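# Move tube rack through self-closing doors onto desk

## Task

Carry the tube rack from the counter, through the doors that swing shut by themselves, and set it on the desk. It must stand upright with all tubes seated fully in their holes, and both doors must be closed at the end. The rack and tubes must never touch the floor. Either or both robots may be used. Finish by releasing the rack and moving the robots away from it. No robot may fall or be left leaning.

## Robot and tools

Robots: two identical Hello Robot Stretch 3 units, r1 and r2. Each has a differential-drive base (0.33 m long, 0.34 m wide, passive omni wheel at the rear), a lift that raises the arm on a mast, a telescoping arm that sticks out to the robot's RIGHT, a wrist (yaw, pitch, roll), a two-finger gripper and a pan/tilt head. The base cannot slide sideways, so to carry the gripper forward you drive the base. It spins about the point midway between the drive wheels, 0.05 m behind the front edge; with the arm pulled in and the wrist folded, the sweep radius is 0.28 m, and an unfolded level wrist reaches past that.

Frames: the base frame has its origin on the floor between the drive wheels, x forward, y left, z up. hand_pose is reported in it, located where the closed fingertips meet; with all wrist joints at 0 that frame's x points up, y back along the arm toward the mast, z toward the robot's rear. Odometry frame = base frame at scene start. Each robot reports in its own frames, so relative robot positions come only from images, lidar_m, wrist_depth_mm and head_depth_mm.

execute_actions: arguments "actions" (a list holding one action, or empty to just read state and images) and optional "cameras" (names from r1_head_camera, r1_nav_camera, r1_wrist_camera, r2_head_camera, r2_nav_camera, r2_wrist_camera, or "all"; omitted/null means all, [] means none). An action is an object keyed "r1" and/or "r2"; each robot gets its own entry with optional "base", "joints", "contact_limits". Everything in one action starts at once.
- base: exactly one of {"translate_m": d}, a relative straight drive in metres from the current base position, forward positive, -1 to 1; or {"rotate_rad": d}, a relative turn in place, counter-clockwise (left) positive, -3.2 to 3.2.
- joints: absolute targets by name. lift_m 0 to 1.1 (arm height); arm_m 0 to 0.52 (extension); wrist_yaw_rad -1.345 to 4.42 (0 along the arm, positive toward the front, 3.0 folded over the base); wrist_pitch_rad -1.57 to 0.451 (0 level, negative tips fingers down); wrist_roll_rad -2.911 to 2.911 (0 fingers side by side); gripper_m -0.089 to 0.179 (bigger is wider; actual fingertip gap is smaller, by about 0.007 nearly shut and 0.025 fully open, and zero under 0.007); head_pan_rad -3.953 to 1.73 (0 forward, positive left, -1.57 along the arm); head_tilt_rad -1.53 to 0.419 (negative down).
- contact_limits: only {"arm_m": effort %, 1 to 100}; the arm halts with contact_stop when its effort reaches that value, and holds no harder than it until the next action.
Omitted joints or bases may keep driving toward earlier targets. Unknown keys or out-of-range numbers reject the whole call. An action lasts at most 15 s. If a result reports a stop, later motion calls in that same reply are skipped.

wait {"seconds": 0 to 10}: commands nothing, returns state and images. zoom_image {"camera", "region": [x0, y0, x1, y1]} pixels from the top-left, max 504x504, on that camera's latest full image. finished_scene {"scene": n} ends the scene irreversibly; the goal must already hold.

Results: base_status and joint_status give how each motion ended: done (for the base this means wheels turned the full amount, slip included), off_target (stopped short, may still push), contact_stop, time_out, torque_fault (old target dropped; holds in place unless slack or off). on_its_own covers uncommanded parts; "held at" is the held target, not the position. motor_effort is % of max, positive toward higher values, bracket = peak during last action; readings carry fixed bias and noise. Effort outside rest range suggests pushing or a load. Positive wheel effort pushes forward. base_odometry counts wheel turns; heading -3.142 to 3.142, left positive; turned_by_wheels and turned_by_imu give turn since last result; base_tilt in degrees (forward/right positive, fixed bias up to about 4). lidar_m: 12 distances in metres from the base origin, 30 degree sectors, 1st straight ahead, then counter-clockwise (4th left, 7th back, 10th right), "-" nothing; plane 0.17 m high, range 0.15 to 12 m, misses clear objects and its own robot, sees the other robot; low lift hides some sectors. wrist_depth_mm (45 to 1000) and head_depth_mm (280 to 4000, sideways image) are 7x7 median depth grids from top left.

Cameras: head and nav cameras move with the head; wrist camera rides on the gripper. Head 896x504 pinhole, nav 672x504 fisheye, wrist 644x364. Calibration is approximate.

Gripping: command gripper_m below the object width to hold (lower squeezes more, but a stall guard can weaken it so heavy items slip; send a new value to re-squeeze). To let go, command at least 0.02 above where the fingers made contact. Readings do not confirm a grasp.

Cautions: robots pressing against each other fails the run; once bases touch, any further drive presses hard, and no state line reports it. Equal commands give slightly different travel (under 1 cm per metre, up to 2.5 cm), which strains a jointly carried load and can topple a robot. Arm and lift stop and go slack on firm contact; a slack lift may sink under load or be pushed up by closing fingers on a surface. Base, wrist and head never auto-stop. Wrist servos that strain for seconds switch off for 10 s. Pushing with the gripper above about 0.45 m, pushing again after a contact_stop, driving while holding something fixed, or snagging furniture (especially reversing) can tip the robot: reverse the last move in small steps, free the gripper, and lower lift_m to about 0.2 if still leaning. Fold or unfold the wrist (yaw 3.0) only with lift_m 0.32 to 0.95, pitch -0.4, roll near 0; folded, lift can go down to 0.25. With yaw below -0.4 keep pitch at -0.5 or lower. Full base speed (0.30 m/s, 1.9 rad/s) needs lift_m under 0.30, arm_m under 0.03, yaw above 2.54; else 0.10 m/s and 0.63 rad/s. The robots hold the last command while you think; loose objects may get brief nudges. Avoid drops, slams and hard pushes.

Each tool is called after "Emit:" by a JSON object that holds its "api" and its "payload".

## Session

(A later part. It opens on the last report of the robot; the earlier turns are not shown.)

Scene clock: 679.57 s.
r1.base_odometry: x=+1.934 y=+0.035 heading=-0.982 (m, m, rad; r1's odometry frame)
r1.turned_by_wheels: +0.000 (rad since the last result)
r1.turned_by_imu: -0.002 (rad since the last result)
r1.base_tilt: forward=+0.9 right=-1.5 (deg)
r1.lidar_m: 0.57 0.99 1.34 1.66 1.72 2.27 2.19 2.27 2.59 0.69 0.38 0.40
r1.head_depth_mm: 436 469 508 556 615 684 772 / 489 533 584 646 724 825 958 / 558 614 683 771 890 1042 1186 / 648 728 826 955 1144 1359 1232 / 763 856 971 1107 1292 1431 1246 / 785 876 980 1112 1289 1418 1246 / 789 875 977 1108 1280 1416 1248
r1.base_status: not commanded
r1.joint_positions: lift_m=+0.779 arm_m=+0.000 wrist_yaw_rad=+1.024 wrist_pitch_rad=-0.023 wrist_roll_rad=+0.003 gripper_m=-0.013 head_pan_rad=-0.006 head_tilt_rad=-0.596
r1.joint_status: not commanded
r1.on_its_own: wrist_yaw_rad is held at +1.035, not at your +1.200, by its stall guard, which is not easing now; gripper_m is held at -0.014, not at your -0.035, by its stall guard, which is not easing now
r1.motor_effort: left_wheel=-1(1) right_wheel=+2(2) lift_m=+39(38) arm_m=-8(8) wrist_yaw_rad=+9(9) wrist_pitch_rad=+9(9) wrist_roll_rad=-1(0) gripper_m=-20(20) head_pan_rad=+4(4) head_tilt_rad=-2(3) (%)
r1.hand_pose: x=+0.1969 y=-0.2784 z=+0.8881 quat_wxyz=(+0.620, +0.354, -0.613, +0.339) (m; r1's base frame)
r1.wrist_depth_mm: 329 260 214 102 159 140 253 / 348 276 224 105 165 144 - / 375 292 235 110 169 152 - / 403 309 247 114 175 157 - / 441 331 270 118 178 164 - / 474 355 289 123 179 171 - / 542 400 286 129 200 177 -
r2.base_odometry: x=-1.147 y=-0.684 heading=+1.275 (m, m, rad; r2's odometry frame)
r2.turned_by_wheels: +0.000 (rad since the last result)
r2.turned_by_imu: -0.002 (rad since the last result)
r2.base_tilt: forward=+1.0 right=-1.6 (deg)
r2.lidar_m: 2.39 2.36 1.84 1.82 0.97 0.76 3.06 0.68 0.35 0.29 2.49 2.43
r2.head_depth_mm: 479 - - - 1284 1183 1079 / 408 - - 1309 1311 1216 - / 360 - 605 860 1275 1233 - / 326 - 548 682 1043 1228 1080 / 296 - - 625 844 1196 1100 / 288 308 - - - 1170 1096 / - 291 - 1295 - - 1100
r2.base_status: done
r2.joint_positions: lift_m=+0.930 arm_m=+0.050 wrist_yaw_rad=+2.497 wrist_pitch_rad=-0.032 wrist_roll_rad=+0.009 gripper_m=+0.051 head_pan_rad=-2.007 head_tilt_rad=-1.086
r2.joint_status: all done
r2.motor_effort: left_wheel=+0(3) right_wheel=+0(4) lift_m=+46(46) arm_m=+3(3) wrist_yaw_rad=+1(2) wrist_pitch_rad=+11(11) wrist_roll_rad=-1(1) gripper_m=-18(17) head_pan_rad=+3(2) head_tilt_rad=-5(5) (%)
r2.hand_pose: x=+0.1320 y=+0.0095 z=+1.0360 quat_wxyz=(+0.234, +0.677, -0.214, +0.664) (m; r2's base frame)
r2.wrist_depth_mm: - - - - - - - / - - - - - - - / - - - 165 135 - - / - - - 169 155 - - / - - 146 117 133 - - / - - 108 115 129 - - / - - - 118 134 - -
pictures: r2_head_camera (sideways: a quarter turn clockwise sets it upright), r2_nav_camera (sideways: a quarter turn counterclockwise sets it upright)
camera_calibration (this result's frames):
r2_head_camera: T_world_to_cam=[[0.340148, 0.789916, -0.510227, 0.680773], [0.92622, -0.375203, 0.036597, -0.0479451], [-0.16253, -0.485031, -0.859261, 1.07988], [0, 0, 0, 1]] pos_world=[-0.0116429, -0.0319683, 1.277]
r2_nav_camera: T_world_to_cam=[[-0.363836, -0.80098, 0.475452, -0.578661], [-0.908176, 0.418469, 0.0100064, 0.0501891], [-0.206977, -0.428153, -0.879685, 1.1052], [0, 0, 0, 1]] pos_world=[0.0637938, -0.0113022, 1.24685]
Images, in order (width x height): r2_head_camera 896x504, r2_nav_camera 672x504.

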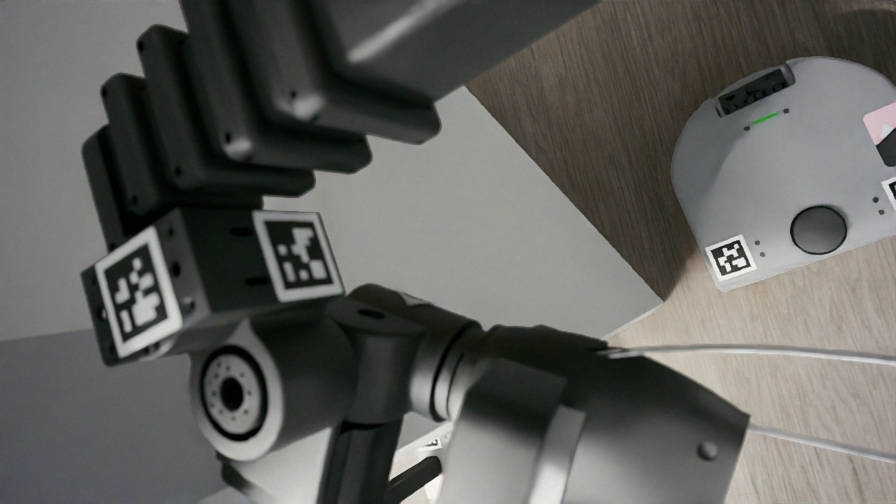

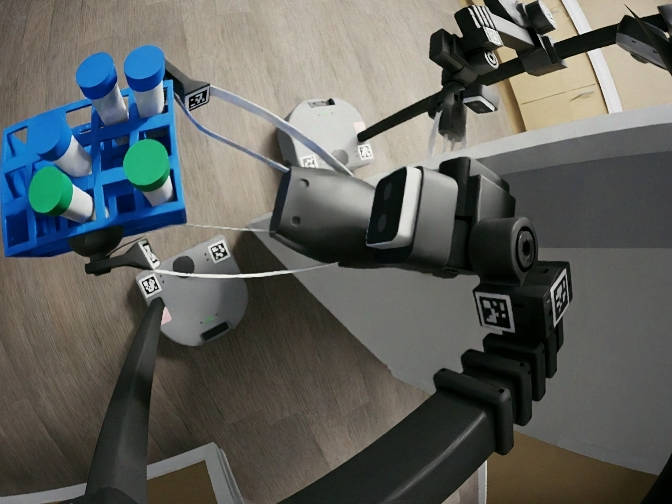

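Emit:
{"api": "execute_actions", "payload": {"actions": [{"r1":{"joints":{"gripper_m":0.15}}}], "cameras": ["r1_wrist_camera","r2_nav_camera"]}}

Emit:
{"api": "execute_actions", "payload": {"actions": [{"r1":{"base":{"translate_m":-0.2},"joints":{"wrist_yaw_rad":1.3}}}], "cameras": ["r1_wrist_camera","r2_nav_camera","r1_nav_camera"]}}

Scene clock: 688.10 s.
r1.base_odometry: x=+1.934 y=+0.035 heading=-0.982 (m, m, rad; r1's odometry frame)
r1.turned_by_wheels: +0.000 (rad since the last result)
r1.turned_by_imu: -0.001 (rad since the last result)
r1.base_tilt: forward=+0.9 right=-1.5 (deg)
r1.lidar_m: 0.58 0.98 1.33 1.67 1.72 2.28 2.19 2.26 2.58 0.70 0.40 0.42
r1.head_depth_mm: 448 483 524 572 634 706 800 / 501 545 598 664 744 848 985 / 568 625 697 787 905 1065 1188 / 657 734 833 969 1148 1363 1241 / 764 859 969 1108 1295 1422 1244 / 785 876 982 1114 1285 1418 1248 / 793 874 977 1108 1279 1422 1248
r1.base_status: not commanded
r1.joint_positions: lift_m=+0.779 arm_m=+0.000 wrist_yaw_rad=+1.032 wrist_pitch_rad=-0.023 wrist_roll_rad=+0.003 gripper_m=+0.150 head_pan_rad=-0.006 head_tilt_rad=-0.596
r1.joint_status: all done
r1.on_its_own: wrist_yaw_rad is held at +1.035, not at your +1.200, by its stall guard, which is not easing now
r1.motor_effort: left_wheel=-1(1) right_wheel=+1(2) lift_m=+38(39) arm_m=-6(8) wrist_yaw_rad=+2(9) wrist_pitch_rad=+8(9) wrist_roll_rad=-1(1) gripper_m=+0(82) head_pan_rad=+4(4) head_tilt_rad=-3(2) (%)
r1.hand_pose: x=+0.1980 y=-0.2765 z=+0.8881 quat_wxyz=(+0.619, +0.357, -0.611, +0.341) (m; r1's base frame)
r1.wrist_depth_mm: 356 287 235 116 173 156 245 / 377 303 248 120 179 161 - / 405 322 262 125 185 168 - / 443 340 271 130 191 173 - / 479 341 285 137 199 547 - / 550 353 304 143 206 - - / 555 418 316 149 213 201 -
r2.base_odometry: x=-1.147 y=-0.684 heading=+1.275 (m, m, rad; r2's odometry frame)
r2.turned_by_wheels: +0.000 (rad since the last result)
r2.turned_by_imu: -0.004 (rad since the last result)
r2.base_tilt: forward=+1.0 right=-1.6 (deg)
r2.lidar_m: 2.40 2.37 1.85 1.82 0.97 0.76 3.07 0.67 0.33 0.27 0.84 2.44
r2.head_depth_mm: 461 - - - 1276 1179 1078 / 389 - - 1284 1311 1219 - / 341 - 574 819 1278 1231 - / 307 - 516 642 983 1221 1081 / 289 - - 584 803 1194 1093 / - 291 - - - 1169 1098 / - - - 1239 - 1160 1104
r2.base_status: not commanded
r2.joint_positions: lift_m=+0.930 arm_m=+0.050 wrist_yaw_rad=+2.500 wrist_pitch_rad=-0.033 wrist_roll_rad=+0.009 gripper_m=+0.051 head_pan_rad=-2.006 head_tilt_rad=-1.087
r2.joint_status: not commanded
r2.motor_effort: left_wheel=+0(1) right_wheel=+1(13) lift_m=+45(46) arm_m=+2(5) wrist_yaw_rad=+0(4) wrist_pitch_rad=+11(11) wrist_roll_rad=-1(1) gripper_m=-17(17) head_pan_rad=+1(2) head_tilt_rad=-5(5) (%)
r2.hand_pose: x=+0.1314 y=+0.0099 z=+1.0358 quat_wxyz=(+0.233, +0.677, -0.213, +0.665) (m; r2's base frame)
r2.wrist_depth_mm: - - - - - - - / - - - - - - - / - - - 164 133 - - / - - - 170 156 - - / - - 146 117 133 - - / - - 108 115 129 - - / - - - 118 134 - -
pictures: r1_wrist_camera, r2_nav_camera (sideways: a quarter turn counterclockwise sets it upright)
camera_calibration (this result's frames):
r1_wrist_camera: T_world_to_cam=[[-0.541181, -0.840206, -0.0343066, -0.0976762], [-0.193751, 0.164288, -0.967197, 0.967181], [0.818281, -0.516781, -0.251701, 0.0816258], [0, 0, 0, 1]] pos_world=[0.0677395, -0.198782, 0.952649]
r2_nav_camera: T_world_to_cam=[[-0.363412, -0.801644, 0.474657, -0.577628], [-0.908496, 0.417774, 0.0100025, 0.0501962], [-0.206318, -0.427589, -0.880114, 1.10576], [0, 0, 0, 1]] pos_world=[0.0638233, -0.0112135, 1.24686]
Images, in order (width x height): r1_wrist_camera 644x364, r2_nav_camera 672x504.

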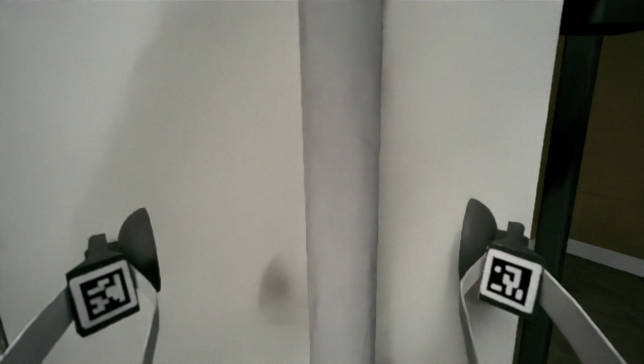

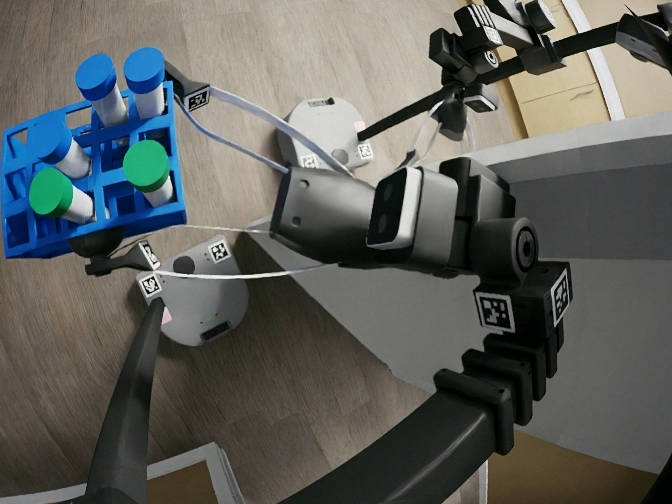

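Scene clock: 691.53 s.
r1.base_odometry: x=+1.823 y=+0.201 heading=-0.982 (m, m, rad; r1's odometry frame)
r1.turned_by_wheels: +0.000 (rad since the last result)
r1.turned_by_imu: -0.003 (rad since the last result)
r1.base_tilt: forward=+0.9 right=-1.6 (deg)
r1.lidar_m: 0.72 1.20 1.61 1.66 1.72 2.07 1.99 2.06 2.59 2.49 0.51 0.51
r1.head_depth_mm: 559 603 655 717 790 884 1038 / 624 681 747 826 927 1061 1182 / 708 780 867 981 1122 1319 1226 / 819 912 1042 1206 1436 1423 1235 / 950 1065 1195 1368 1581 1431 1245 / 971 1073 1203 1354 1575 1437 1246 / 966 1062 1192 1346 1558 1449 1253
r1.base_status: done
r1.joint_positions: lift_m=+0.779 arm_m=+0.000 wrist_yaw_rad=+1.297 wrist_pitch_rad=-0.023 wrist_roll_rad=+0.003 gripper_m=+0.150 head_pan_rad=-0.006 head_tilt_rad=-0.596
r1.joint_status: all done
r1.motor_effort: left_wheel=+1(7) right_wheel=+0(2) lift_m=+39(38) arm_m=-6(6) wrist_yaw_rad=+2(15) wrist_pitch_rad=+9(9) wrist_roll_rad=+0(1) gripper_m=+0(2) head_pan_rad=+4(4) head_tilt_rad=-2(2) (%)
r1.hand_pose: x=+0.2247 y=-0.2144 z=+0.8881 quat_wxyz=(+0.568, +0.434, -0.559, +0.420) (m; r1's base frame)
r1.wrist_depth_mm: 855 774 530 353 310 365 351 / 885 867 558 367 324 - - / 906 901 591 377 337 - - / 933 993 627 394 356 - - / 947 - 667 411 368 - - / 999 - 698 415 385 - - / - - 763 499 400 - -
r2.base_odometry: x=-1.147 y=-0.684 heading=+1.275 (m, m, rad; r2's odometry frame)
r2.turned_by_wheels: +0.000 (rad since the last result)
r2.turned_by_imu: +0.000 (rad since the last result)
r2.base_tilt: forward=+0.9 right=-1.7 (deg)
r2.lidar_m: 2.40 2.37 1.85 1.81 0.97 0.76 3.08 0.66 0.33 0.27 0.75 2.44
r2.head_depth_mm: 460 - - - 1287 1185 1080 / 389 - - 1272 1312 1221 - / 341 - 574 820 1272 1230 - / 307 - 515 642 984 1218 1077 / 289 - - 584 804 1198 1095 / - 291 - - - 1170 1093 / - - - 1527 - 1163 1101
r2.base_status: not commanded
r2.joint_positions: lift_m=+0.930 arm_m=+0.050 wrist_yaw_rad=+2.500 wrist_pitch_rad=-0.033 wrist_roll_rad=+0.009 gripper_m=+0.051 head_pan_rad=-2.006 head_tilt_rad=-1.087
r2.joint_status: not commanded
r2.motor_effort: left_wheel=+0(0) right_wheel=+0(1) lift_m=+45(45) arm_m=+2(3) wrist_yaw_rad=+0(1) wrist_pitch_rad=+11(11) wrist_roll_rad=-1(1) gripper_m=-16(17) head_pan_rad=+2(3) head_tilt_rad=-5(5) (%)
r2.hand_pose: x=+0.1314 y=+0.0099 z=+1.0358 quat_wxyz=(+0.233, +0.677, -0.213, +0.665) (m; r2's base frame)
r2.wrist_depth_mm: - - - - - - - / - - - - - - - / - - - 164 134 - - / - - - 170 139 - - / - - 146 117 133 - - / - - 108 115 129 - - / - - - 118 134 - -
pictures: r1_nav_camera (sideways: a quarter turn counterclockwise sets it upright), r1_wrist_camera, r2_nav_camera (sideways: a quarter turn counterclockwise sets it upright)
camera_calibration (this result's frames):
r1_nav_camera: T_world_to_cam=[[0.58891, -0.058918, 0.806048, -1.00759], [-0.0635463, -0.997627, -0.0264936, 0.0821903], [0.805697, -0.035619, -0.591257, 0.720451], [0, 0, 0, 1]] pos_world=[0.0181367, 0.0482919, 1.24031]
r1_wrist_camera: T_world_to_cam=[[-0.302342, -0.952582, -0.0343068, -0.108887], [-0.230004, 0.107834, -0.967197, 0.958201], [0.925034, -0.284533, -0.2517, 0.11766], [0, 0, 0, 1]] pos_world=[0.0786298, -0.173573, 0.952649]
r2_nav_camera: T_world_to_cam=[[-0.363412, -0.801644, 0.474657, -0.577628], [-0.908496, 0.417774, 0.0100025, 0.0501962], [-0.206318, -0.427589, -0.880114, 1.10576], [0, 0, 0, 1]] pos_world=[0.0638233, -0.0112135, 1.24686]
Images, in order (width x height): r1_nav_camera 672x504, r1_wrist_camera 644x364, r2_nav_camera 672x504.

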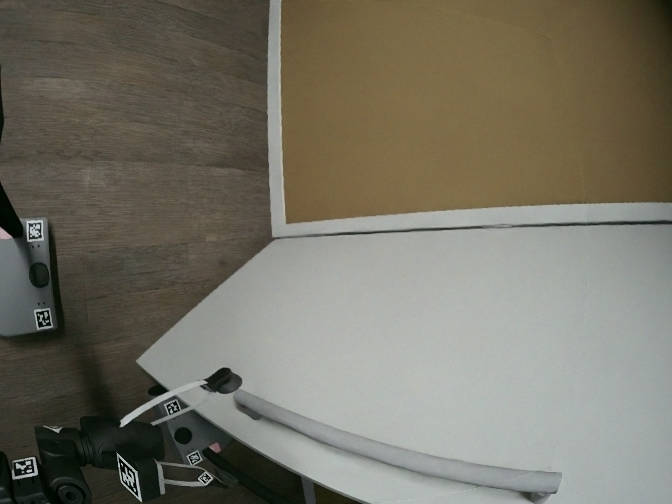

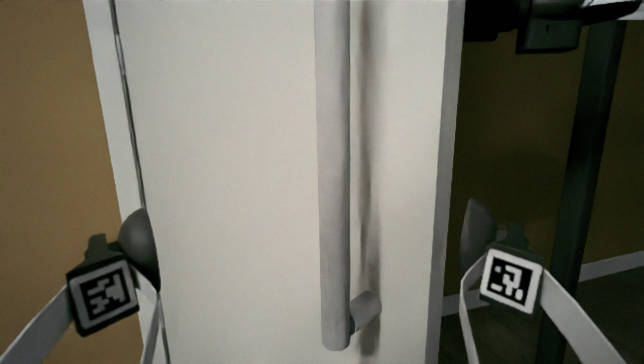

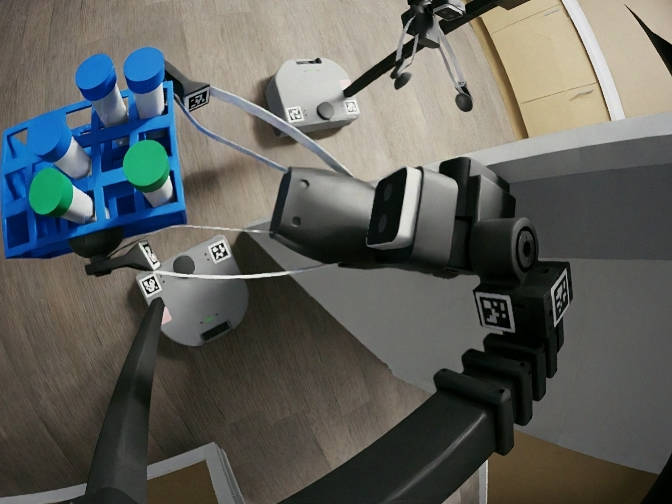

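Emit:
{"api": "execute_actions", "payload": {"actions": [{"r1":{"base":{"translate_m":-0.5},"joints":{"wrist_pitch_rad":-0.4,"gripper_m":0.0}}}], "cameras": []}}

Emit:
{"api": "execute_actions", "payload": {"actions": [{"r1":{"joints":{"wrist_yaw_rad":3.0}}}], "cameras": []}}

Emit:
{"api": "execute_actions", "payload": {"actions": [{"r1":{"base":{"rotate_rad":-1.57},"joints":{"lift_m":0.25}}}], "cameras": []}}

Emit:
{"api": "execute_actions", "payload": {"actions": [{"r1":{"base":{"translate_m":1.0}}}], "cameras": ["r1_nav_camera"]}}

Scene clock: 703.03 s.
r1.base_odometry: x=+1.545 y=+0.617 heading=-0.982 (m, m, rad; r1's odometry frame)
r1.turned_by_wheels: +0.000 (rad since the last result)
r1.turned_by_imu: -0.007 (rad since the last result)
r1.base_tilt: forward=+0.8 right=-1.4 (deg)
r1.lidar_m: 1.06 1.71 1.73 1.65 1.70 1.55 1.48 1.54 2.07 2.49 2.38 0.93
r1.head_depth_mm: 812 865 945 1070 1259 1379 1218 / 935 1019 1114 1232 1387 1414 1228 / 1058 1168 1300 1469 1614 1418 1228 / 1218 1359 1555 1806 1699 1431 1233 / 1389 1551 1745 1949 1713 1434 1243 / 1405 1547 1736 1934 1721 1445 1240 / 1394 1541 1721 1944 1725 1452 1255
r1.base_status: done
r1.joint_positions: lift_m=+0.779 arm_m=+0.000 wrist_yaw_rad=+1.297 wrist_pitch_rad=-0.412 wrist_roll_rad=+0.003 gripper_m=+0.000 head_pan_rad=-0.006 head_tilt_rad=-0.596
r1.joint_status: all done
r1.motor_effort: left_wheel=+1(4) right_wheel=+0(2) lift_m=+38(38) arm_m=-6(6) wrist_yaw_rad=+2(3) wrist_pitch_rad=+4(9) wrist_roll_rad=+0(0) gripper_m=-2(82) head_pan_rad=+4(4) head_tilt_rad=-3(3) (%)
r1.hand_pose: x=+0.1954 y=-0.2062 z=+0.7935 quat_wxyz=(+0.639, +0.534, -0.465, +0.302) (m; r1's base frame)
r1.wrist_depth_mm: - - 926 - - - - / - - - - - - - / - - - - - - - / - - - - - - - / - - - - - - - / - - - - - - - / 963 934 954 925 931 949 932
r2.base_odometry: x=-1.147 y=-0.684 heading=+1.275 (m, m, rad; r2's odometry frame)
r2.turned_by_wheels: +0.000 (rad since the last result)
r2.turned_by_imu: -0.001 (rad since the last result)
r2.base_tilt: forward=+1.0 right=-1.7 (deg)
r2.lidar_m: 2.40 2.37 1.85 1.81 0.97 0.76 3.06 0.67 0.33 0.27 1.25 1.10
r2.head_depth_mm: 461 - - - 1282 1181 1079 / 389 - - 1272 1306 1221 - / 342 - 574 820 1277 1235 - / 307 - 515 642 985 1215 1074 / 289 - - 585 804 1192 1095 / - 291 - - - 1167 1095 / - - - 1530 - 1162 1100
r2.base_status: not commanded
r2.joint_positions: lift_m=+0.930 arm_m=+0.050 wrist_yaw_rad=+2.500 wrist_pitch_rad=-0.033 wrist_roll_rad=+0.009 gripper_m=+0.051 head_pan_rad=-2.006 head_tilt_rad=-1.087
r2.joint_status: not commanded
r2.motor_effort: left_wheel=+0(0) right_wheel=+0(1) lift_m=+45(45) arm_m=+2(2) wrist_yaw_rad=-1(0) wrist_pitch_rad=+11(11) wrist_roll_rad=-1(1) gripper_m=-17(17) head_pan_rad=+2(3) head_tilt_rad=-5(5) (%)
r2.hand_pose: x=+0.1314 y=+0.0099 z=+1.0358 quat_wxyz=(+0.233, +0.677, -0.213, +0.665) (m; r2's base frame)
r2.wrist_depth_mm: - - - - - - - / - - - - - - - / - - - 165 134 - - / - - - 170 139 - - / - - 146 117 133 - - / - - 108 115 129 - - / - - - 118 134 - -
pictures: none
No camera images: the call's "cameras" was empty. Leave "cameras" out to get every camera's image.

Scene clock: 704.90 s.
r1.base_odometry: x=+1.545 y=+0.617 heading=-0.982 (m, m, rad; r1's odometry frame)
r1.turned_by_wheels: +0.000 (rad since the last result)
r1.turned_by_imu: +0.000 (rad since the last result)
r1.base_tilt: forward=+0.7 right=-1.5 (deg)
r1.lidar_m: 1.06 1.70 1.72 1.65 1.70 1.55 1.49 1.54 2.07 2.50 2.39 0.92
r1.head_depth_mm: 812 866 947 1072 1253 1382 1217 / 936 1018 1117 1237 1390 1419 1223 / 1057 1160 1297 1456 1603 1425 1229 / 1219 1363 1551 1791 1701 1426 1229 / 1385 1558 1745 1927 1711 1437 1242 / 1405 1550 1734 1930 1715 1449 1246 / 1392 1535 1715 1947 1726 1452 1254
r1.base_status: not commanded
r1.joint_positions: lift_m=+0.779 arm_m=+0.000 wrist_yaw_rad=+2.997 wrist_pitch_rad=-0.412 wrist_roll_rad=+0.003 gripper_m=+0.000 head_pan_rad=-0.006 head_tilt_rad=-0.596
r1.joint_status: all done
r1.motor_effort: left_wheel=+1(1) right_wheel=+0(0) lift_m=+38(39) arm_m=-6(6) wrist_yaw_rad=+3(2) wrist_pitch_rad=+4(4) wrist_roll_rad=+0(0) gripper_m=-2(3) head_pan_rad=+4(4) head_tilt_rad=-3(2) (%)
r1.hand_pose: x=+0.0112 y=+0.0775 z=+0.7935 quat_wxyz=(+0.195, +0.701, +0.094, +0.679) (m; r1's base frame)
r1.wrist_depth_mm: - - - - - - - / - - - - - - - / - - - - - - - / - - - - - - - / - - - - - - - / - - - - - - - / 972 950 947 971 934 969 940
r2.base_odometry: x=-1.147 y=-0.684 heading=+1.275 (m, m, rad; r2's odometry frame)
r2.turned_by_wheels: +0.000 (rad since the last result)
r2.turned_by_imu: +0.000 (rad since the last result)
r2.base_tilt: forward=+1.0 right=-1.6 (deg)
r2.lidar_m: 2.39 2.37 1.85 1.82 0.97 0.76 3.08 0.67 0.33 0.27 1.25 1.10
r2.head_depth_mm: 461 - - - 1283 1183 1078 / 389 - - 1275 1306 1221 - / 341 - 574 823 1274 1233 - / 307 - 517 641 988 1213 1081 / 289 - - 584 803 1198 1092 / - 291 - - - 1169 1093 / - - - 1532 - 1161 1104
r2.base_status: not commanded
r2.joint_positions: lift_m=+0.930 arm_m=+0.050 wrist_yaw_rad=+2.500 wrist_pitch_rad=-0.033 wrist_roll_rad=+0.009 gripper_m=+0.051 head_pan_rad=-2.006 head_tilt_rad=-1.087
r2.joint_status: not commanded
r2.motor_effort: left_wheel=+1(0) right_wheel=+1(1) lift_m=+45(45) arm_m=+3(2) wrist_yaw_rad=+1(0) wrist_pitch_rad=+11(11) wrist_roll_rad=-1(0) gripper_m=-17(16) head_pan_rad=+4(3) head_tilt_rad=-5(5) (%)
r2.hand_pose: x=+0.1314 y=+0.0099 z=+1.0358 quat_wxyz=(+0.233, +0.677, -0.213, +0.665) (m; r2's base frame)
r2.wrist_depth_mm: - - - - - - - / - - - - - - - / - - - 164 134 - - / - - - 170 139 - - / - - 146 117 133 - - / - - 108 115 129 - - / - - - 118 134 - -
pictures: none
No camera images: the call's "cameras" was empty. Leave "cameras" out to get every camera's image.

Scene clock: 710.57 s.
r1.base_odometry: x=+1.545 y=+0.617 heading=-2.552 (m, m, rad; r1's odometry frame)
r1.turned_by_wheels: -1.570 (rad since the last result)
r1.turned_by_imu: -1.568 (rad since the last result)
r1.base_tilt: forward=+0.7 right=-1.6 (deg)
r1.lidar_m: 2.50 2.40 0.92 1.06 1.71 1.72 1.65 1.70 1.55 1.49 1.53 2.07
r1.head_depth_mm: 2219 2442 2619 2067 1680 1413 1220 / 2180 2422 2609 2074 1684 1420 1219 / 2164 2405 2610 2064 1693 1427 1229 / 2160 2396 2580 2091 1704 1428 1235 / 2141 2377 2553 2127 1714 1438 1238 / 2142 2371 2575 2121 1725 1442 1244 / 2102 2351 2584 2132 1731 1455 1250
r1.base_status: done
r1.joint_positions: lift_m=+0.251 arm_m=+0.000 wrist_yaw_rad=+2.998 wrist_pitch_rad=-0.413 wrist_roll_rad=+0.003 gripper_m=+0.000 head_pan_rad=-0.006 head_tilt_rad=-0.596
r1.joint_status: all done
r1.motor_effort: left_wheel=+2(6) right_wheel=-1(4) lift_m=+13(34) arm_m=-6(6) wrist_yaw_rad=+1(2) wrist_pitch_rad=+5(5) wrist_roll_rad=-1(1) gripper_m=-2(2) head_pan_rad=+4(4) head_tilt_rad=-2(2) (%)
r1.hand_pose: x=+0.0110 y=+0.0774 z=+0.2644 quat_wxyz=(+0.195, +0.701, +0.095, +0.679) (m; r1's base frame)
r1.wrist_depth_mm: - - - - 925 - - / - - - - 976 - - / 859 - 843 829 847 820 828 / 661 631 650 643 653 638 640 / 527 540 553 - 527 532 536 / 469 - - - 445 455 441 / - - - - 395 394 391
r2.base_odometry: x=-1.147 y=-0.684 heading=+1.275 (m, m, rad; r2's odometry frame)
r2.turned_by_wheels: +0.000 (rad since the last result)
r2.turned_by_imu: +0.000 (rad since the last result)
r2.base_tilt: forward=+1.0 right=-1.7 (deg)
r2.lidar_m: 2.40 2.37 1.85 1.82 0.97 0.76 3.07 0.67 0.33 0.27 1.05 1.10
r2.head_depth_mm: 460 - - - 1281 1182 1081 / 389 - - 1275 1308 1215 - / 341 - 574 818 1278 1229 - / 307 - 516 642 986 1221 1081 / 288 - - 585 803 1196 1093 / - 291 - - - 1173 1093 / - - - 1522 - 1161 1100
r2.base_status: not commanded
r2.joint_positions: lift_m=+0.930 arm_m=+0.050 wrist_yaw_rad=+2.500 wrist_pitch_rad=-0.033 wrist_roll_rad=+0.009 gripper_m=+0.051 head_pan_rad=-2.006 head_tilt_rad=-1.087
r2.joint_status: not commanded
r2.motor_effort: left_wheel=+0(0) right_wheel=+1(1) lift_m=+45(45) arm_m=+2(3) wrist_yaw_rad=+0(0) wrist_pitch_rad=+11(11) wrist_roll_rad=-1(1) gripper_m=-18(18) head_pan_rad=+3(3) head_tilt_rad=-5(5) (%)
r2.hand_pose: x=+0.1314 y=+0.0099 z=+1.0358 quat_wxyz=(+0.233, +0.677, -0.213, +0.665) (m; r2's base frame)
r2.wrist_depth_mm: - - - - - - - / - - - - - - - / - - - 165 134 - - / - - - 170 138 - - / - - 146 117 133 - - / - - 108 115 129 - - / - - - 118 134 - -
pictures: none
No camera images: the call's "cameras" was empty. Leave "cameras" out to get every camera's image.

Scene clock: 715.50 s.
r1.base_odometry: x=+0.714 y=+0.060 heading=-2.552 (m, m, rad; r1's odometry frame)
r1.turned_by_wheels: +0.000 (rad since the last result)
r1.turned_by_imu: +0.009 (rad since the last result)
r1.base_tilt: forward=+0.7 right=-1.5 (deg)
r1.lidar_m: 1.50 1.55 1.73 1.00 0.94 2.34 2.65 2.12 1.53 1.47 1.52 1.56
r1.head_depth_mm: 1306 1448 1620 1862 1684 1413 1219 / 1291 1404 1613 1834 1685 1415 1226 / 1285 1419 1609 1827 1696 1423 1228 / 1283 1401 1589 1812 1700 1428 1236 / 1277 1391 1581 1799 1714 1438 1241 / 1274 1376 1569 1777 1725 1443 1252 / 1261 1385 1560 1778 1736 1455 1252
r1.base_status: done
r1.joint_positions: lift_m=+0.251 arm_m=+0.000 wrist_yaw_rad=+2.998 wrist_pitch_rad=-0.413 wrist_roll_rad=+0.003 gripper_m=+0.000 head_pan_rad=-0.006 head_tilt_rad=-0.596
r1.joint_status: not commanded
r1.motor_effort: left_wheel=+1(10) right_wheel=-1(1) lift_m=+14(13) arm_m=-6(6) wrist_yaw_rad=+1(2) wrist_pitch_rad=+5(5) wrist_roll_rad=-1(0) gripper_m=-3(2) head_pan_rad=+4(4) head_tilt_rad=-3(3) (%)
r1.hand_pose: x=+0.0109 y=+0.0774 z=+0.2643 quat_wxyz=(+0.195, +0.701, +0.095, +0.679) (m; r1's base frame)
r1.wrist_depth_mm: - - - - - - - / - - - - - - - / 837 - 826 849 817 813 807 / 668 632 655 640 648 640 652 / 551 548 551 - 531 530 529 / 467 - - - 450 443 451 / - - - - 391 393 395
r2.base_odometry: x=-1.147 y=-0.684 heading=+1.275 (m, m, rad; r2's odometry frame)
r2.turned_by_wheels: +0.000 (rad since the last result)
r2.turned_by_imu: +0.000 (rad since the last result)
r2.base_tilt: forward=+1.0 right=-1.7 (deg)
r2.lidar_m: 0.81 0.95 1.84 1.82 0.97 0.76 3.07 0.67 0.33 0.27 2.49 2.44
r2.head_depth_mm: 461 - - - 1287 1182 1080 / 389 - - 1275 1307 1216 - / 341 - 573 820 1275 1230 - / 307 - 516 644 987 1216 1080 / 289 - - 584 802 1197 1093 / - 291 - - - 1170 1099 / - - - 1527 - 1161 1101
r2.base_status: not commanded
r2.joint_positions: lift_m=+0.930 arm_m=+0.050 wrist_yaw_rad=+2.500 wrist_pitch_rad=-0.033 wrist_roll_rad=+0.009 gripper_m=+0.051 head_pan_rad=-2.006 head_tilt_rad=-1.087
r2.joint_status: not commanded
r2.motor_effort: left_wheel=+0(0) right_wheel=+1(1) lift_m=+45(45) arm_m=+3(2) wrist_yaw_rad=+1(0) wrist_pitch_rad=+11(11) wrist_roll_rad=-1(1) gripper_m=-17(17) head_pan_rad=+3(3) head_tilt_rad=-5(5) (%)
r2.hand_pose: x=+0.1314 y=+0.0099 z=+1.0358 quat_wxyz=(+0.233, +0.677, -0.213, +0.665) (m; r2's base frame)
r2.wrist_depth_mm: - - - - - - - / - - - - - - - / - - - 165 134 - - / - - - 170 139 - - / - - 145 117 133 - - / - - 108 115 129 731 - / - - - 118 133 - -
pictures: r1_nav_camera (sideways: a quarter turn counterclockwise sets it upright)
camera_calibration (this result's frames):
r1_nav_camera: T_world_to_cam=[[0.58891, -0.0589182, 0.806048, -1.00759], [-0.0635467, -0.997627, -0.0264936, 0.0821903], [0.805697, -0.0356193, -0.591257, 0.720451], [0, 0, 0, 1]] pos_world=[0.0181367, 0.0482919, 1.24031]
Images, in order (width x height): r1_nav_camera 672x504.

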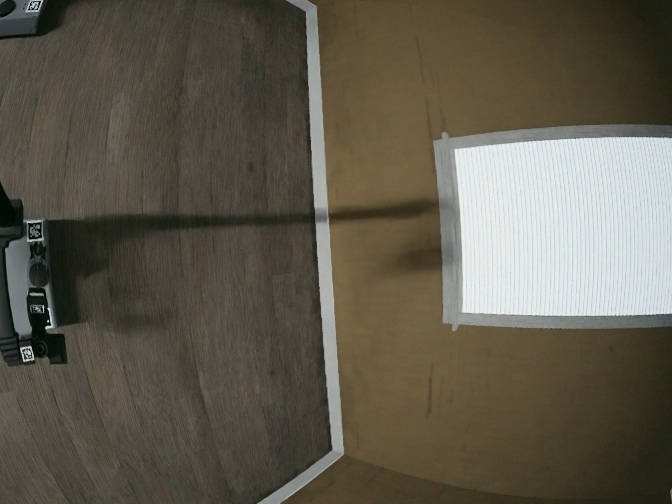

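Emit:
{"api": "execute_actions", "payload": {"actions": [{"r1":{"base":{"translate_m":0.35}}}], "cameras": []}}

Emit:
{"api": "execute_actions", "payload": {"actions": [{"r1":{"base":{"rotate_rad":1.57}}}], "cameras": []}}

Emit:
{"api": "execute_actions", "payload": {"actions": [{"r1":{"base":{"translate_m":1.0}}}], "cameras": ["r1_nav_camera"]}}

Scene clock: 725.03 s.
r1.base_odometry: x=+0.424 y=-0.134 heading=-2.552 (m, m, rad; r1's odometry frame)
r1.turned_by_wheels: +0.000 (rad since the last result)
r1.turned_by_imu: +0.002 (rad since the last result)
r1.base_tilt: forward=+0.6 right=-1.5 (deg)
r1.lidar_m: 1.15 1.19 1.62 1.67 1.11 1.28 2.99 2.10 1.53 1.47 1.52 1.19
r1.head_depth_mm: 979 1091 1230 1401 1591 1415 1217 / 981 1087 1226 1396 1584 1418 1230 / 977 1078 1219 1385 1579 1429 1231 / 967 1073 1205 1376 1574 1432 1240 / 967 1070 1204 1367 1578 1436 1242 / 963 1061 1192 1360 1554 1447 1247 / 956 1061 1174 1345 1550 1451 1249
r1.base_status: done
r1.joint_positions: lift_m=+0.251 arm_m=+0.000 wrist_yaw_rad=+2.999 wrist_pitch_rad=-0.413 wrist_roll_rad=+0.003 gripper_m=+0.000 head_pan_rad=-0.006 head_tilt_rad=-0.596
r1.joint_status: not commanded
r1.motor_effort: left_wheel=+1(9) right_wheel=+0(5) lift_m=+13(13) arm_m=-6(6) wrist_yaw_rad=+1(1) wrist_pitch_rad=+5(5) wrist_roll_rad=-1(1) gripper_m=-2(2) head_pan_rad=+4(4) head_tilt_rad=-3(2) (%)
r1.hand_pose: x=+0.0108 y=+0.0774 z=+0.2643 quat_wxyz=(+0.195, +0.701, +0.095, +0.679) (m; r1's base frame)
r1.wrist_depth_mm: 859 - - - - - - / 820 - - - - - - / 839 - 840 796 829 831 820 / 657 649 652 641 651 642 637 / 542 538 556 - 540 532 534 / 467 - - - 454 442 447 / - - - - 398 395 397
r2.base_odometry: x=-1.147 y=-0.684 heading=+1.275 (m, m, rad; r2's odometry frame)
r2.turned_by_wheels: +0.000 (rad since the last result)
r2.turned_by_imu: +0.000 (rad since the last result)
r2.base_tilt: forward=+0.9 right=-1.7 (deg)
r2.lidar_m: 2.40 0.97 1.85 1.82 0.98 0.76 3.06 0.67 0.33 0.27 2.49 2.44
r2.head_depth_mm: 461 - - - 1289 1179 1083 / 389 - - 1275 1312 1214 - / 341 - 574 820 1270 1229 - / 307 - 515 641 985 1215 1078 / 288 - - 584 803 1195 1093 / - 291 - - - 1167 1099 / - - - 1526 - 1156 1100
r2.base_status: not commanded
r2.joint_positions: lift_m=+0.930 arm_m=+0.050 wrist_yaw_rad=+2.500 wrist_pitch_rad=-0.033 wrist_roll_rad=+0.009 gripper_m=+0.051 head_pan_rad=-2.006 head_tilt_rad=-1.087
r2.joint_status: not commanded
r2.motor_effort: left_wheel=+0(0) right_wheel=+0(1) lift_m=+45(45) arm_m=+1(2) wrist_yaw_rad=+0(0) wrist_pitch_rad=+11(11) wrist_roll_rad=-1(1) gripper_m=-17(17) head_pan_rad=+3(3) head_tilt_rad=-5(5) (%)
r2.hand_pose: x=+0.1314 y=+0.0099 z=+1.0358 quat_wxyz=(+0.233, +0.677, -0.213, +0.665) (m; r2's base frame)
r2.wrist_depth_mm: - - - - - - - / - - - - - - - / - - - 165 134 - - / - - - 169 139 - - / - - 146 117 132 - - / - - 108 115 129 - - / - - - 118 134 - -
pictures: none
No camera images: the call's "cameras" was empty. Leave "cameras" out to get every camera's image.

Scene clock: 727.33 s.
r1.base_odometry: x=+0.424 y=-0.134 heading=-0.982 (m, m, rad; r1's odometry frame)
r1.turned_by_wheels: +1.570 (rad since the last result)
r1.turned_by_imu: +1.559 (rad since the last result)
r1.base_tilt: forward=+0.7 right=-1.5 (deg)
r1.lidar_m: 1.67 1.11 1.28 2.99 2.10 1.53 1.47 1.52 1.19 1.15 1.19 1.61
r1.head_depth_mm: 1464 1624 1817 1996 1667 1414 1225 / 1451 1610 1807 1961 1683 1413 1226 / 1439 1600 1783 1960 1692 1432 1227 / 1435 1593 1772 1991 1708 1430 1236 / 1426 1579 1773 1979 1713 1434 1239 / 1425 1571 1760 1949 1712 1443 1247 / 1413 1566 2517 2075 1740 1449 1256
r1.base_status: done
r1.joint_positions: lift_m=+0.251 arm_m=+0.000 wrist_yaw_rad=+2.999 wrist_pitch_rad=-0.413 wrist_roll_rad=+0.003 gripper_m=+0.000 head_pan_rad=-0.006 head_tilt_rad=-0.596
r1.joint_status: not commanded
r1.motor_effort: left_wheel=-2(8) right_wheel=+2(8) lift_m=+13(13) arm_m=-6(6) wrist_yaw_rad=+1(1) wrist_pitch_rad=+5(5) wrist_roll_rad=-1(0) gripper_m=-2(1) head_pan_rad=+4(4) head_tilt_rad=-3(2) (%)
r1.hand_pose: x=+0.0108 y=+0.0774 z=+0.2643 quat_wxyz=(+0.195, +0.701, +0.095, +0.679) (m; r1's base frame)
r1.wrist_depth_mm: - - - - - - - / - - - - - - 904 / 843 - 820 835 819 806 789 / 645 648 651 643 644 652 637 / 542 535 562 - 531 528 530 / 469 - - - 453 454 454 / - - - - 396 391 391
r2.base_odometry: x=-1.147 y=-0.684 heading=+1.275 (m, m, rad; r2's odometry frame)
r2.turned_by_wheels: +0.000 (rad since the last result)
r2.turned_by_imu: +0.000 (rad since the last result)
r2.base_tilt: forward=+1.0 right=-1.7 (deg)
r2.lidar_m: 2.39 1.10 1.85 1.81 0.97 0.76 3.07 0.67 0.33 0.27 2.49 2.44
r2.head_depth_mm: 461 - - - 1290 1188 1080 / 389 - - 1279 1304 1216 - / 341 - 574 820 1272 1228 - / 307 - 516 642 984 1218 1078 / 288 - - 583 804 1196 1092 / - 291 - - - 1171 1098 / - - - 1532 - 1162 1102
r2.base_status: not commanded
r2.joint_positions: lift_m=+0.930 arm_m=+0.050 wrist_yaw_rad=+2.500 wrist_pitch_rad=-0.033 wrist_roll_rad=+0.009 gripper_m=+0.051 head_pan_rad=-2.006 head_tilt_rad=-1.087
r2.joint_status: not commanded
r2.motor_effort: left_wheel=+0(0) right_wheel=+1(1) lift_m=+45(45) arm_m=+2(2) wrist_yaw_rad=+0(0) wrist_pitch_rad=+11(11) wrist_roll_rad=-1(1) gripper_m=-17(17) head_pan_rad=+3(3) head_tilt_rad=-5(5) (%)
r2.hand_pose: x=+0.1314 y=+0.0099 z=+1.0358 quat_wxyz=(+0.233, +0.677, -0.213, +0.665) (m; r2's base frame)
r2.wrist_depth_mm: - - - - - - - / - - - - - - - / - - - 165 134 - - / - - - 169 139 - - / - - 146 117 133 - - / - - 108 115 129 - - / - - - 118 134 - -
pictures: none
No camera images: the call's "cameras" was empty. Leave "cameras" out to get every camera's image.

Scene clock: 732.27 s.
r1.base_odometry: x=+0.979 y=-0.966 heading=-0.982 (m, m, rad; r1's odometry frame)
r1.turned_by_wheels: +0.000 (rad since the last result)
r1.turned_by_imu: +0.008 (rad since the last result)
r1.base_tilt: forward=+0.8 right=-1.4 (deg)
r1.lidar_m: 0.67 0.70 1.22 0.53 3.12 2.56 2.47 1.62 1.18 1.14 0.95 0.70
r1.head_depth_mm: 561 622 698 796 925 1102 1217 / 558 618 695 791 920 1101 1216 / 557 617 690 785 915 1090 1220 / 554 613 686 780 908 1076 1212 / 550 609 682 776 900 1068 1202 / 549 607 678 772 892 1060 1207 / 546 603 675 767 886 1050 1204
r1.base_status: done
r1.joint_positions: lift_m=+0.251 arm_m=+0.000 wrist_yaw_rad=+2.999 wrist_pitch_rad=-0.413 wrist_roll_rad=+0.003 gripper_m=+0.000 head_pan_rad=-0.006 head_tilt_rad=-0.596
r1.joint_status: not commanded
r1.motor_effort: left_wheel=-2(7) right_wheel=+2(7) lift_m=+13(14) arm_m=-6(6) wrist_yaw_rad=+1(2) wrist_pitch_rad=+5(5) wrist_roll_rad=+0(1) gripper_m=-2(2) head_pan_rad=+4(5) head_tilt_rad=-3(2) (%)
r1.hand_pose: x=+0.0108 y=+0.0774 z=+0.2643 quat_wxyz=(+0.195, +0.701, +0.095, +0.679) (m; r1's base frame)
r1.wrist_depth_mm: - - 930 - - - - / - - 661 666 - - - / 849 - 607 638 809 825 691 / 650 632 641 644 647 649 637 / 536 535 551 - 538 531 533 / 470 - - - 458 458 452 / - - - - 397 396 390
r2.base_odometry: x=-1.147 y=-0.684 heading=+1.275 (m, m, rad; r2's odometry frame)
r2.turned_by_wheels: +0.000 (rad since the last result)
r2.turned_by_imu: +0.000 (rad since the last result)
r2.base_tilt: forward=+0.9 right=-1.7 (deg)
r2.lidar_m: 2.39 2.37 1.85 0.52 0.97 0.76 3.08 0.67 0.33 0.27 2.49 2.43
r2.head_depth_mm: 461 - - - 1281 1184 1083 / 389 - - 1280 1306 1215 - / 341 - 574 821 1275 1229 - / 307 - 515 641 986 1220 1079 / 289 - - 584 803 1197 1095 / - 291 - - - 1167 1098 / - - - 1528 - 1162 1101
r2.base_status: not commanded
r2.joint_positions: lift_m=+0.930 arm_m=+0.050 wrist_yaw_rad=+2.500 wrist_pitch_rad=-0.033 wrist_roll_rad=+0.009 gripper_m=+0.051 head_pan_rad=-2.006 head_tilt_rad=-1.087
r2.joint_status: not commanded
r2.motor_effort: left_wheel=+0(0) right_wheel=+1(1) lift_m=+45(45) arm_m=+3(2) wrist_yaw_rad=+1(0) wrist_pitch_rad=+11(11) wrist_roll_rad=-1(1) gripper_m=-17(17) head_pan_rad=+3(3) head_tilt_rad=-5(5) (%)
r2.hand_pose: x=+0.1314 y=+0.0099 z=+1.0358 quat_wxyz=(+0.233, +0.677, -0.213, +0.665) (m; r2's base frame)
r2.wrist_depth_mm: 543 - - - - - - / - - - - - - - / - - - 164 134 - - / - - - 169 139 - - / - - 146 117 133 - - / - - 108 115 129 - - / - - - 118 134 - -
pictures: r1_nav_camera (sideways: a quarter turn counterclockwise sets it upright)
camera_calibration (this result's frames):
r1_nav_camera: T_world_to_cam=[[0.58891, -0.0589181, 0.806048, -1.00759], [-0.0635465, -0.997627, -0.0264936, 0.0821903], [0.805697, -0.0356192, -0.591256, 0.720451], [0, 0, 0, 1]] pos_world=[0.0181367, 0.0482919, 1.24031]
Images, in order (width x height): r1_nav_camera 672x504.

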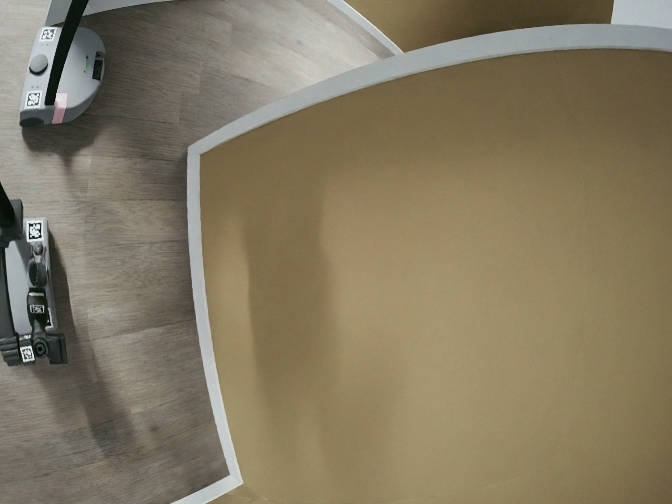

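Emit:
{"api": "execute_actions", "payload": {"actions": [{"r1":{"base":{"translate_m":0.41}}}], "cameras": []}}

Emit:
{"api": "execute_actions", "payload": {"actions": [{"r1":{"base":{"rotate_rad":1.575},"joints":{"head_tilt_rad":-1.0}}}], "cameras": ["r1_nav_camera","r2_nav_camera"]}}

Scene clock: 738.70 s.
r1.base_odometry: x=+1.207 y=-1.307 heading=-0.982 (m, m, rad; r1's odometry frame)
r1.turned_by_wheels: +0.000 (rad since the last result)
r1.turned_by_imu: +0.003 (rad since the last result)
r1.base_tilt: forward=+0.7 right=-1.6 (deg)
r1.lidar_m: 0.26 0.27 0.37 1.11 0.66 2.99 2.88 1.62 1.18 1.01 0.37 0.27
r1.head_depth_mm: - - - 286 316 378 467 / - - - 284 314 375 464 / - - - - 312 372 459 / - - - - 310 369 455 / - - - - 308 365 450 / - - - - 306 363 445 / - - - - 303 360 441
r1.base_status: done
r1.joint_positions: lift_m=+0.251 arm_m=+0.000 wrist_yaw_rad=+2.999 wrist_pitch_rad=-0.413 wrist_roll_rad=+0.003 gripper_m=+0.000 head_pan_rad=-0.006 head_tilt_rad=-0.596
r1.joint_status: not commanded
r1.motor_effort: left_wheel=-2(5) right_wheel=+2(8) lift_m=+14(14) arm_m=-6(6) wrist_yaw_rad=+1(1) wrist_pitch_rad=+5(5) wrist_roll_rad=-1(1) gripper_m=-3(2) head_pan_rad=+4(4) head_tilt_rad=-2(3) (%)
r1.hand_pose: x=+0.0108 y=+0.0774 z=+0.2643 quat_wxyz=(+0.195, +0.701, +0.095, +0.679) (m; r1's base frame)
r1.wrist_depth_mm: - - - - - 368 264 / 653 - - - - 374 272 / 551 - 850 835 610 385 275 / 595 611 657 647 593 391 281 / 536 535 550 - 533 402 284 / 468 - - - 452 389 292 / - - - - 389 376 294
r2.base_odometry: x=-1.147 y=-0.684 heading=+1.275 (m, m, rad; r2's odometry frame)
r2.turned_by_wheels: +0.000 (rad since the last result)
r2.turned_by_imu: +0.000 (rad since the last result)
r2.base_tilt: forward=+0.9 right=-1.7 (deg)
r2.lidar_m: 2.40 2.37 1.85 1.82 0.97 0.76 3.07 0.67 0.33 0.27 2.49 2.44
r2.head_depth_mm: 460 - - - 1281 1180 1080 / 389 - - 1278 1310 1220 - / 341 - 574 821 1279 1230 - / 307 - 515 642 984 1215 1078 / 289 - - 584 804 1192 1095 / - 291 - - - 1173 1096 / - - - 1532 - 1160 1101
r2.base_status: not commanded
r2.joint_positions: lift_m=+0.930 arm_m=+0.050 wrist_yaw_rad=+2.500 wrist_pitch_rad=-0.033 wrist_roll_rad=+0.009 gripper_m=+0.051 head_pan_rad=-2.006 head_tilt_rad=-1.087
r2.joint_status: not commanded
r2.motor_effort: left_wheel=+0(0) right_wheel=+1(1) lift_m=+45(45) arm_m=+2(2) wrist_yaw_rad=+0(0) wrist_pitch_rad=+11(11) wrist_roll_rad=-1(1) gripper_m=-16(17) head_pan_rad=+2(3) head_tilt_rad=-5(5) (%)
r2.hand_pose: x=+0.1314 y=+0.0099 z=+1.0358 quat_wxyz=(+0.233, +0.677, -0.213, +0.665) (m; r2's base frame)
r2.wrist_depth_mm: - - - - - - - / - - - - - - - / - - - 165 134 - - / - - - 170 139 - - / - - 146 117 133 - - / - - 108 115 129 - - / - - - 118 134 - -
pictures: none
No camera images: the call's "cameras" was empty. Leave "cameras" out to get every camera's image.

Scene clock: 741.00 s.
r1.base_odometry: x=+1.207 y=-1.307 heading=+0.593 (m, m, rad; r1's odometry frame)
r1.turned_by_wheels: +1.575 (rad since the last result)
r1.turned_by_imu: +1.564 (rad since the last result)
r1.base_tilt: forward=+0.7 right=-1.5 (deg)
r1.lidar_m: 1.11 0.66 2.98 2.88 1.62 1.18 1.01 0.37 0.27 0.26 0.27 0.37
r1.head_depth_mm: 1969 1832 1618 806 866 901 898 / 1421 1741 1622 1458 1266 1181 1121 / 1314 1576 1630 1451 1325 1206 1125 / 1231 1449 1618 1461 1325 1211 1126 / 1163 1355 1593 1466 1328 1215 1131 / 1099 1270 1524 1319 1300 1218 1120 / 1042 1202 1409 1296 1287 1223 1125
r1.base_status: done
r1.joint_positions: lift_m=+0.251 arm_m=+0.000 wrist_yaw_rad=+2.999 wrist_pitch_rad=-0.413 wrist_roll_rad=+0.003 gripper_m=+0.000 head_pan_rad=-0.006 head_tilt_rad=-0.988
r1.joint_status: all done
r1.motor_effort: left_wheel=-2(9) right_wheel=+2(9) lift_m=+14(13) arm_m=-6(6) wrist_yaw_rad=+1(1) wrist_pitch_rad=+5(5) wrist_roll_rad=-1(1) gripper_m=-2(3) head_pan_rad=+4(5) head_tilt_rad=-8(45) (%)
r1.hand_pose: x=+0.0108 y=+0.0774 z=+0.2643 quat_wxyz=(+0.195, +0.701, +0.095, +0.679) (m; r1's base frame)
r1.wrist_depth_mm: - - - - - - - / - - - - - - 567 / 828 - 810 815 808 801 548 / 662 624 659 664 640 632 554 / 539 544 548 - 528 535 521 / 471 - - - 455 452 458 / - - - - 394 396 392
r2.base_odometry: x=-1.147 y=-0.684 heading=+1.275 (m, m, rad; r2's odometry frame)
r2.turned_by_wheels: +0.000 (rad since the last result)
r2.turned_by_imu: +0.000 (rad since the last result)
r2.base_tilt: forward=+1.0 right=-1.6 (deg)
r2.lidar_m: 2.39 2.37 1.85 1.82 0.97 0.76 3.07 0.67 0.33 0.27 2.49 2.44
r2.head_depth_mm: 461 - - - 1285 1182 1083 / 389 - - 1275 1312 1214 - / 341 - 574 819 1275 1234 - / 307 - 516 641 987 1219 1078 / 289 - - 584 802 1200 1088 / - 291 - - - 1168 1100 / - - - 1532 - 1160 1101
r2.base_status: not commanded
r2.joint_positions: lift_m=+0.930 arm_m=+0.050 wrist_yaw_rad=+2.500 wrist_pitch_rad=-0.033 wrist_roll_rad=+0.009 gripper_m=+0.051 head_pan_rad=-2.006 head_tilt_rad=-1.087
r2.joint_status: not commanded
r2.motor_effort: left_wheel=+0(0) right_wheel=+1(1) lift_m=+45(45) arm_m=+2(2) wrist_yaw_rad=+1(0) wrist_pitch_rad=+11(11) wrist_roll_rad=-1(0) gripper_m=-18(17) head_pan_rad=+2(3) head_tilt_rad=-4(5) (%)
r2.hand_pose: x=+0.1314 y=+0.0099 z=+1.0358 quat_wxyz=(+0.233, +0.677, -0.213, +0.665) (m; r2's base frame)
r2.wrist_depth_mm: - - - - - - - / - - - - - - - / - - - 164 134 - - / - - - 170 139 - - / - - 146 117 133 - - / - - 108 115 129 - - / - - - 118 133 - -
pictures: r1_nav_camera (sideways: a quarter turn counterclockwise sets it upright), r2_nav_camera (sideways: a quarter turn counterclockwise sets it upright)
camera_calibration (this result's frames):
r1_nav_camera: T_world_to_cam=[[0.852018, -0.0605958, 0.519993, -0.636439], [-0.0693252, -0.997591, -0.00266044, 0.0511898], [0.518902, -0.0337819, -0.854166, 1.06411], [0, 0, 0, 1]] pos_world=[-0.00636016, 0.0484485, 1.24]
r2_nav_camera: T_world_to_cam=[[-0.363412, -0.801644, 0.474657, -0.577628], [-0.908496, 0.417774, 0.0100025, 0.0501962], [-0.206318, -0.427589, -0.880114, 1.10576], [0, 0, 0, 1]] pos_world=[0.0638233, -0.0112135, 1.24686]
Images, in order (width x height): r1_nav_camera 672x504, r2_nav_camera 672x504.

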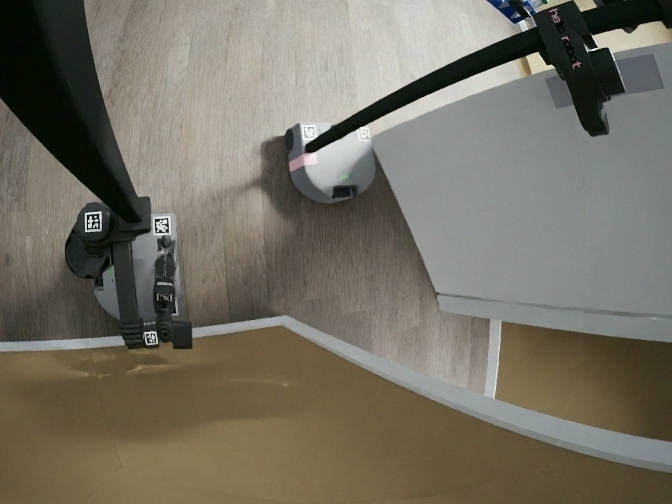

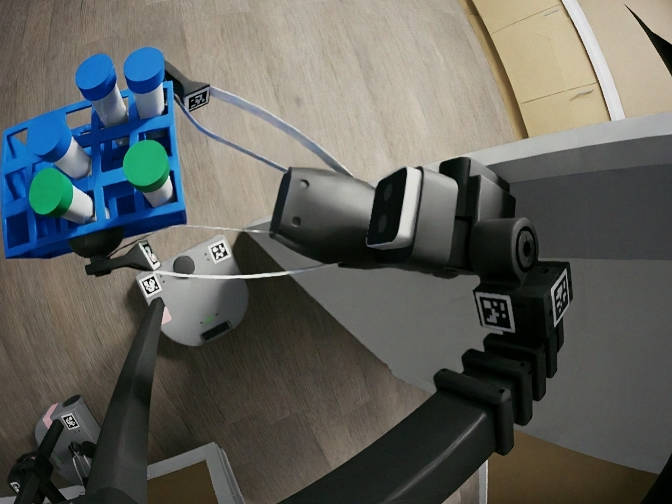

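Emit:
{"api": "execute_actions", "payload": {"actions": [{"r1":{"base":{"translate_m":0.45}}}], "cameras": ["r1_nav_camera","r2_nav_camera"]}}

Scene clock: 749.63 s.
r1.base_odometry: x=+1.580 y=-1.055 heading=+0.593 (m, m, rad; r1's odometry frame)
r1.turned_by_wheels: +0.000 (rad since the last result)
r1.turned_by_imu: +0.003 (rad since the last result)
r1.base_tilt: forward=+0.8 right=-1.6 (deg)
r1.lidar_m: 0.70 0.68 0.39 0.39 2.23 1.65 1.01 0.37 0.27 0.25 2.16 0.91
r1.head_depth_mm: 930 1167 1592 1453 1311 1198 1119 / 862 1059 1339 1452 1316 1201 1123 / 806 965 1207 1435 1322 1202 1126 / 757 896 1106 1402 1323 1212 1126 / 714 837 1014 1286 1325 1212 1132 / 676 787 939 1168 1329 1097 1093 / 642 739 873 1068 1297 1065 1006
r1.base_status: done
r1.joint_positions: lift_m=+0.251 arm_m=+0.000 wrist_yaw_rad=+2.999 wrist_pitch_rad=-0.413 wrist_roll_rad=+0.003 gripper_m=+0.000 head_pan_rad=-0.006 head_tilt_rad=-0.988
r1.joint_status: not commanded
r1.motor_effort: left_wheel=-2(6) right_wheel=+3(8) lift_m=+13(13) arm_m=-6(6) wrist_yaw_rad=+1(0) wrist_pitch_rad=+5(5) wrist_roll_rad=+0(1) gripper_m=-2(2) head_pan_rad=+4(4) head_tilt_rad=-7(8) (%)
r1.hand_pose: x=+0.0108 y=+0.0774 z=+0.2643 quat_wxyz=(+0.195, +0.701, +0.095, +0.679) (m; r1's base frame)
r1.wrist_depth_mm: - - - - - - 547 / - - - - - 689 566 / 846 - 829 498 481 475 588 / 655 641 653 506 394 421 593 / 539 532 551 - 402 416 527 / 476 - - - 438 449 449 / - - - - 395 395 393
r2.base_odometry: x=-1.147 y=-0.684 heading=+1.275 (m, m, rad; r2's odometry frame)
r2.turned_by_wheels: +0.000 (rad since the last result)
r2.turned_by_imu: +0.000 (rad since the last result)
r2.base_tilt: forward=+1.0 right=-1.6 (deg)
r2.lidar_m: 2.39 2.37 1.85 1.82 0.43 0.43 3.07 0.67 0.33 0.27 2.49 2.44
r2.head_depth_mm: 461 - - - 1285 1183 1081 / 389 - - 1277 1305 1219 - / 341 - 574 819 1276 1228 - / 307 - 516 641 986 1214 1079 / 289 - - 584 803 1194 1097 / - 291 - - - 1172 1096 / - - - 1529 - 1160 1105
r2.base_status: not commanded
r2.joint_positions: lift_m=+0.930 arm_m=+0.050 wrist_yaw_rad=+2.500 wrist_pitch_rad=-0.033 wrist_roll_rad=+0.009 gripper_m=+0.051 head_pan_rad=-2.006 head_tilt_rad=-1.087
r2.joint_status: not commanded
r2.motor_effort: left_wheel=+0(0) right_wheel=+1(1) lift_m=+45(45) arm_m=+2(2) wrist_yaw_rad=+0(0) wrist_pitch_rad=+11(11) wrist_roll_rad=-1(1) gripper_m=-17(17) head_pan_rad=+2(3) head_tilt_rad=-5(5) (%)
r2.hand_pose: x=+0.1314 y=+0.0099 z=+1.0358 quat_wxyz=(+0.233, +0.677, -0.213, +0.665) (m; r2's base frame)
r2.wrist_depth_mm: - - - - - - - / - - - - - - - / - - - 165 134 - - / - - - 170 139 - - / - - 146 117 133 - - / - - 108 115 129 - - / - - - 118 134 - -
pictures: r1_nav_camera (sideways: a quarter turn counterclockwise sets it upright), r2_nav_camera (sideways: a quarter turn counterclockwise sets it upright)
camera_calibration (this result's frames):
r1_nav_camera: T_world_to_cam=[[0.852316, -0.0605976, 0.519505, -0.635805], [-0.0693267, -0.997591, -0.00262436, 0.0511429], [0.518412, -0.0337788, -0.854464, 1.0645], [0, 0, 0, 1]] pos_world=[-0.00639562, 0.0484488, 1.24001]
r2_nav_camera: T_world_to_cam=[[-0.363412, -0.801644, 0.474657, -0.577628], [-0.908496, 0.417774, 0.0100025, 0.0501962], [-0.206318, -0.427589, -0.880114, 1.10576], [0, 0, 0, 1]] pos_world=[0.0638233, -0.0112135, 1.24686]
Images, in order (width x height): r1_nav_camera 672x504, r2_nav_camera 672x504.

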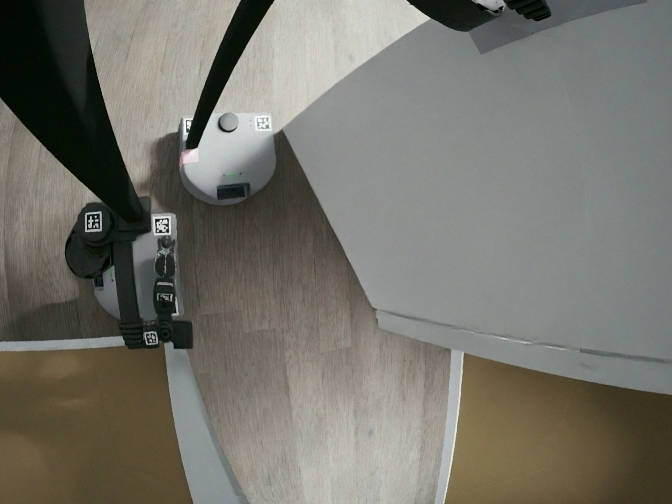

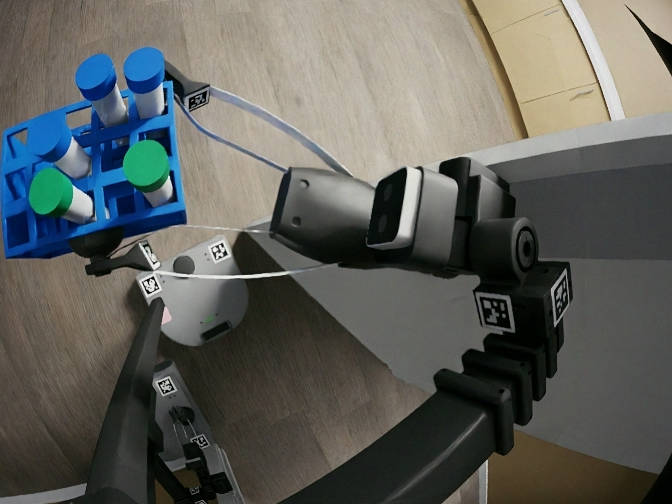

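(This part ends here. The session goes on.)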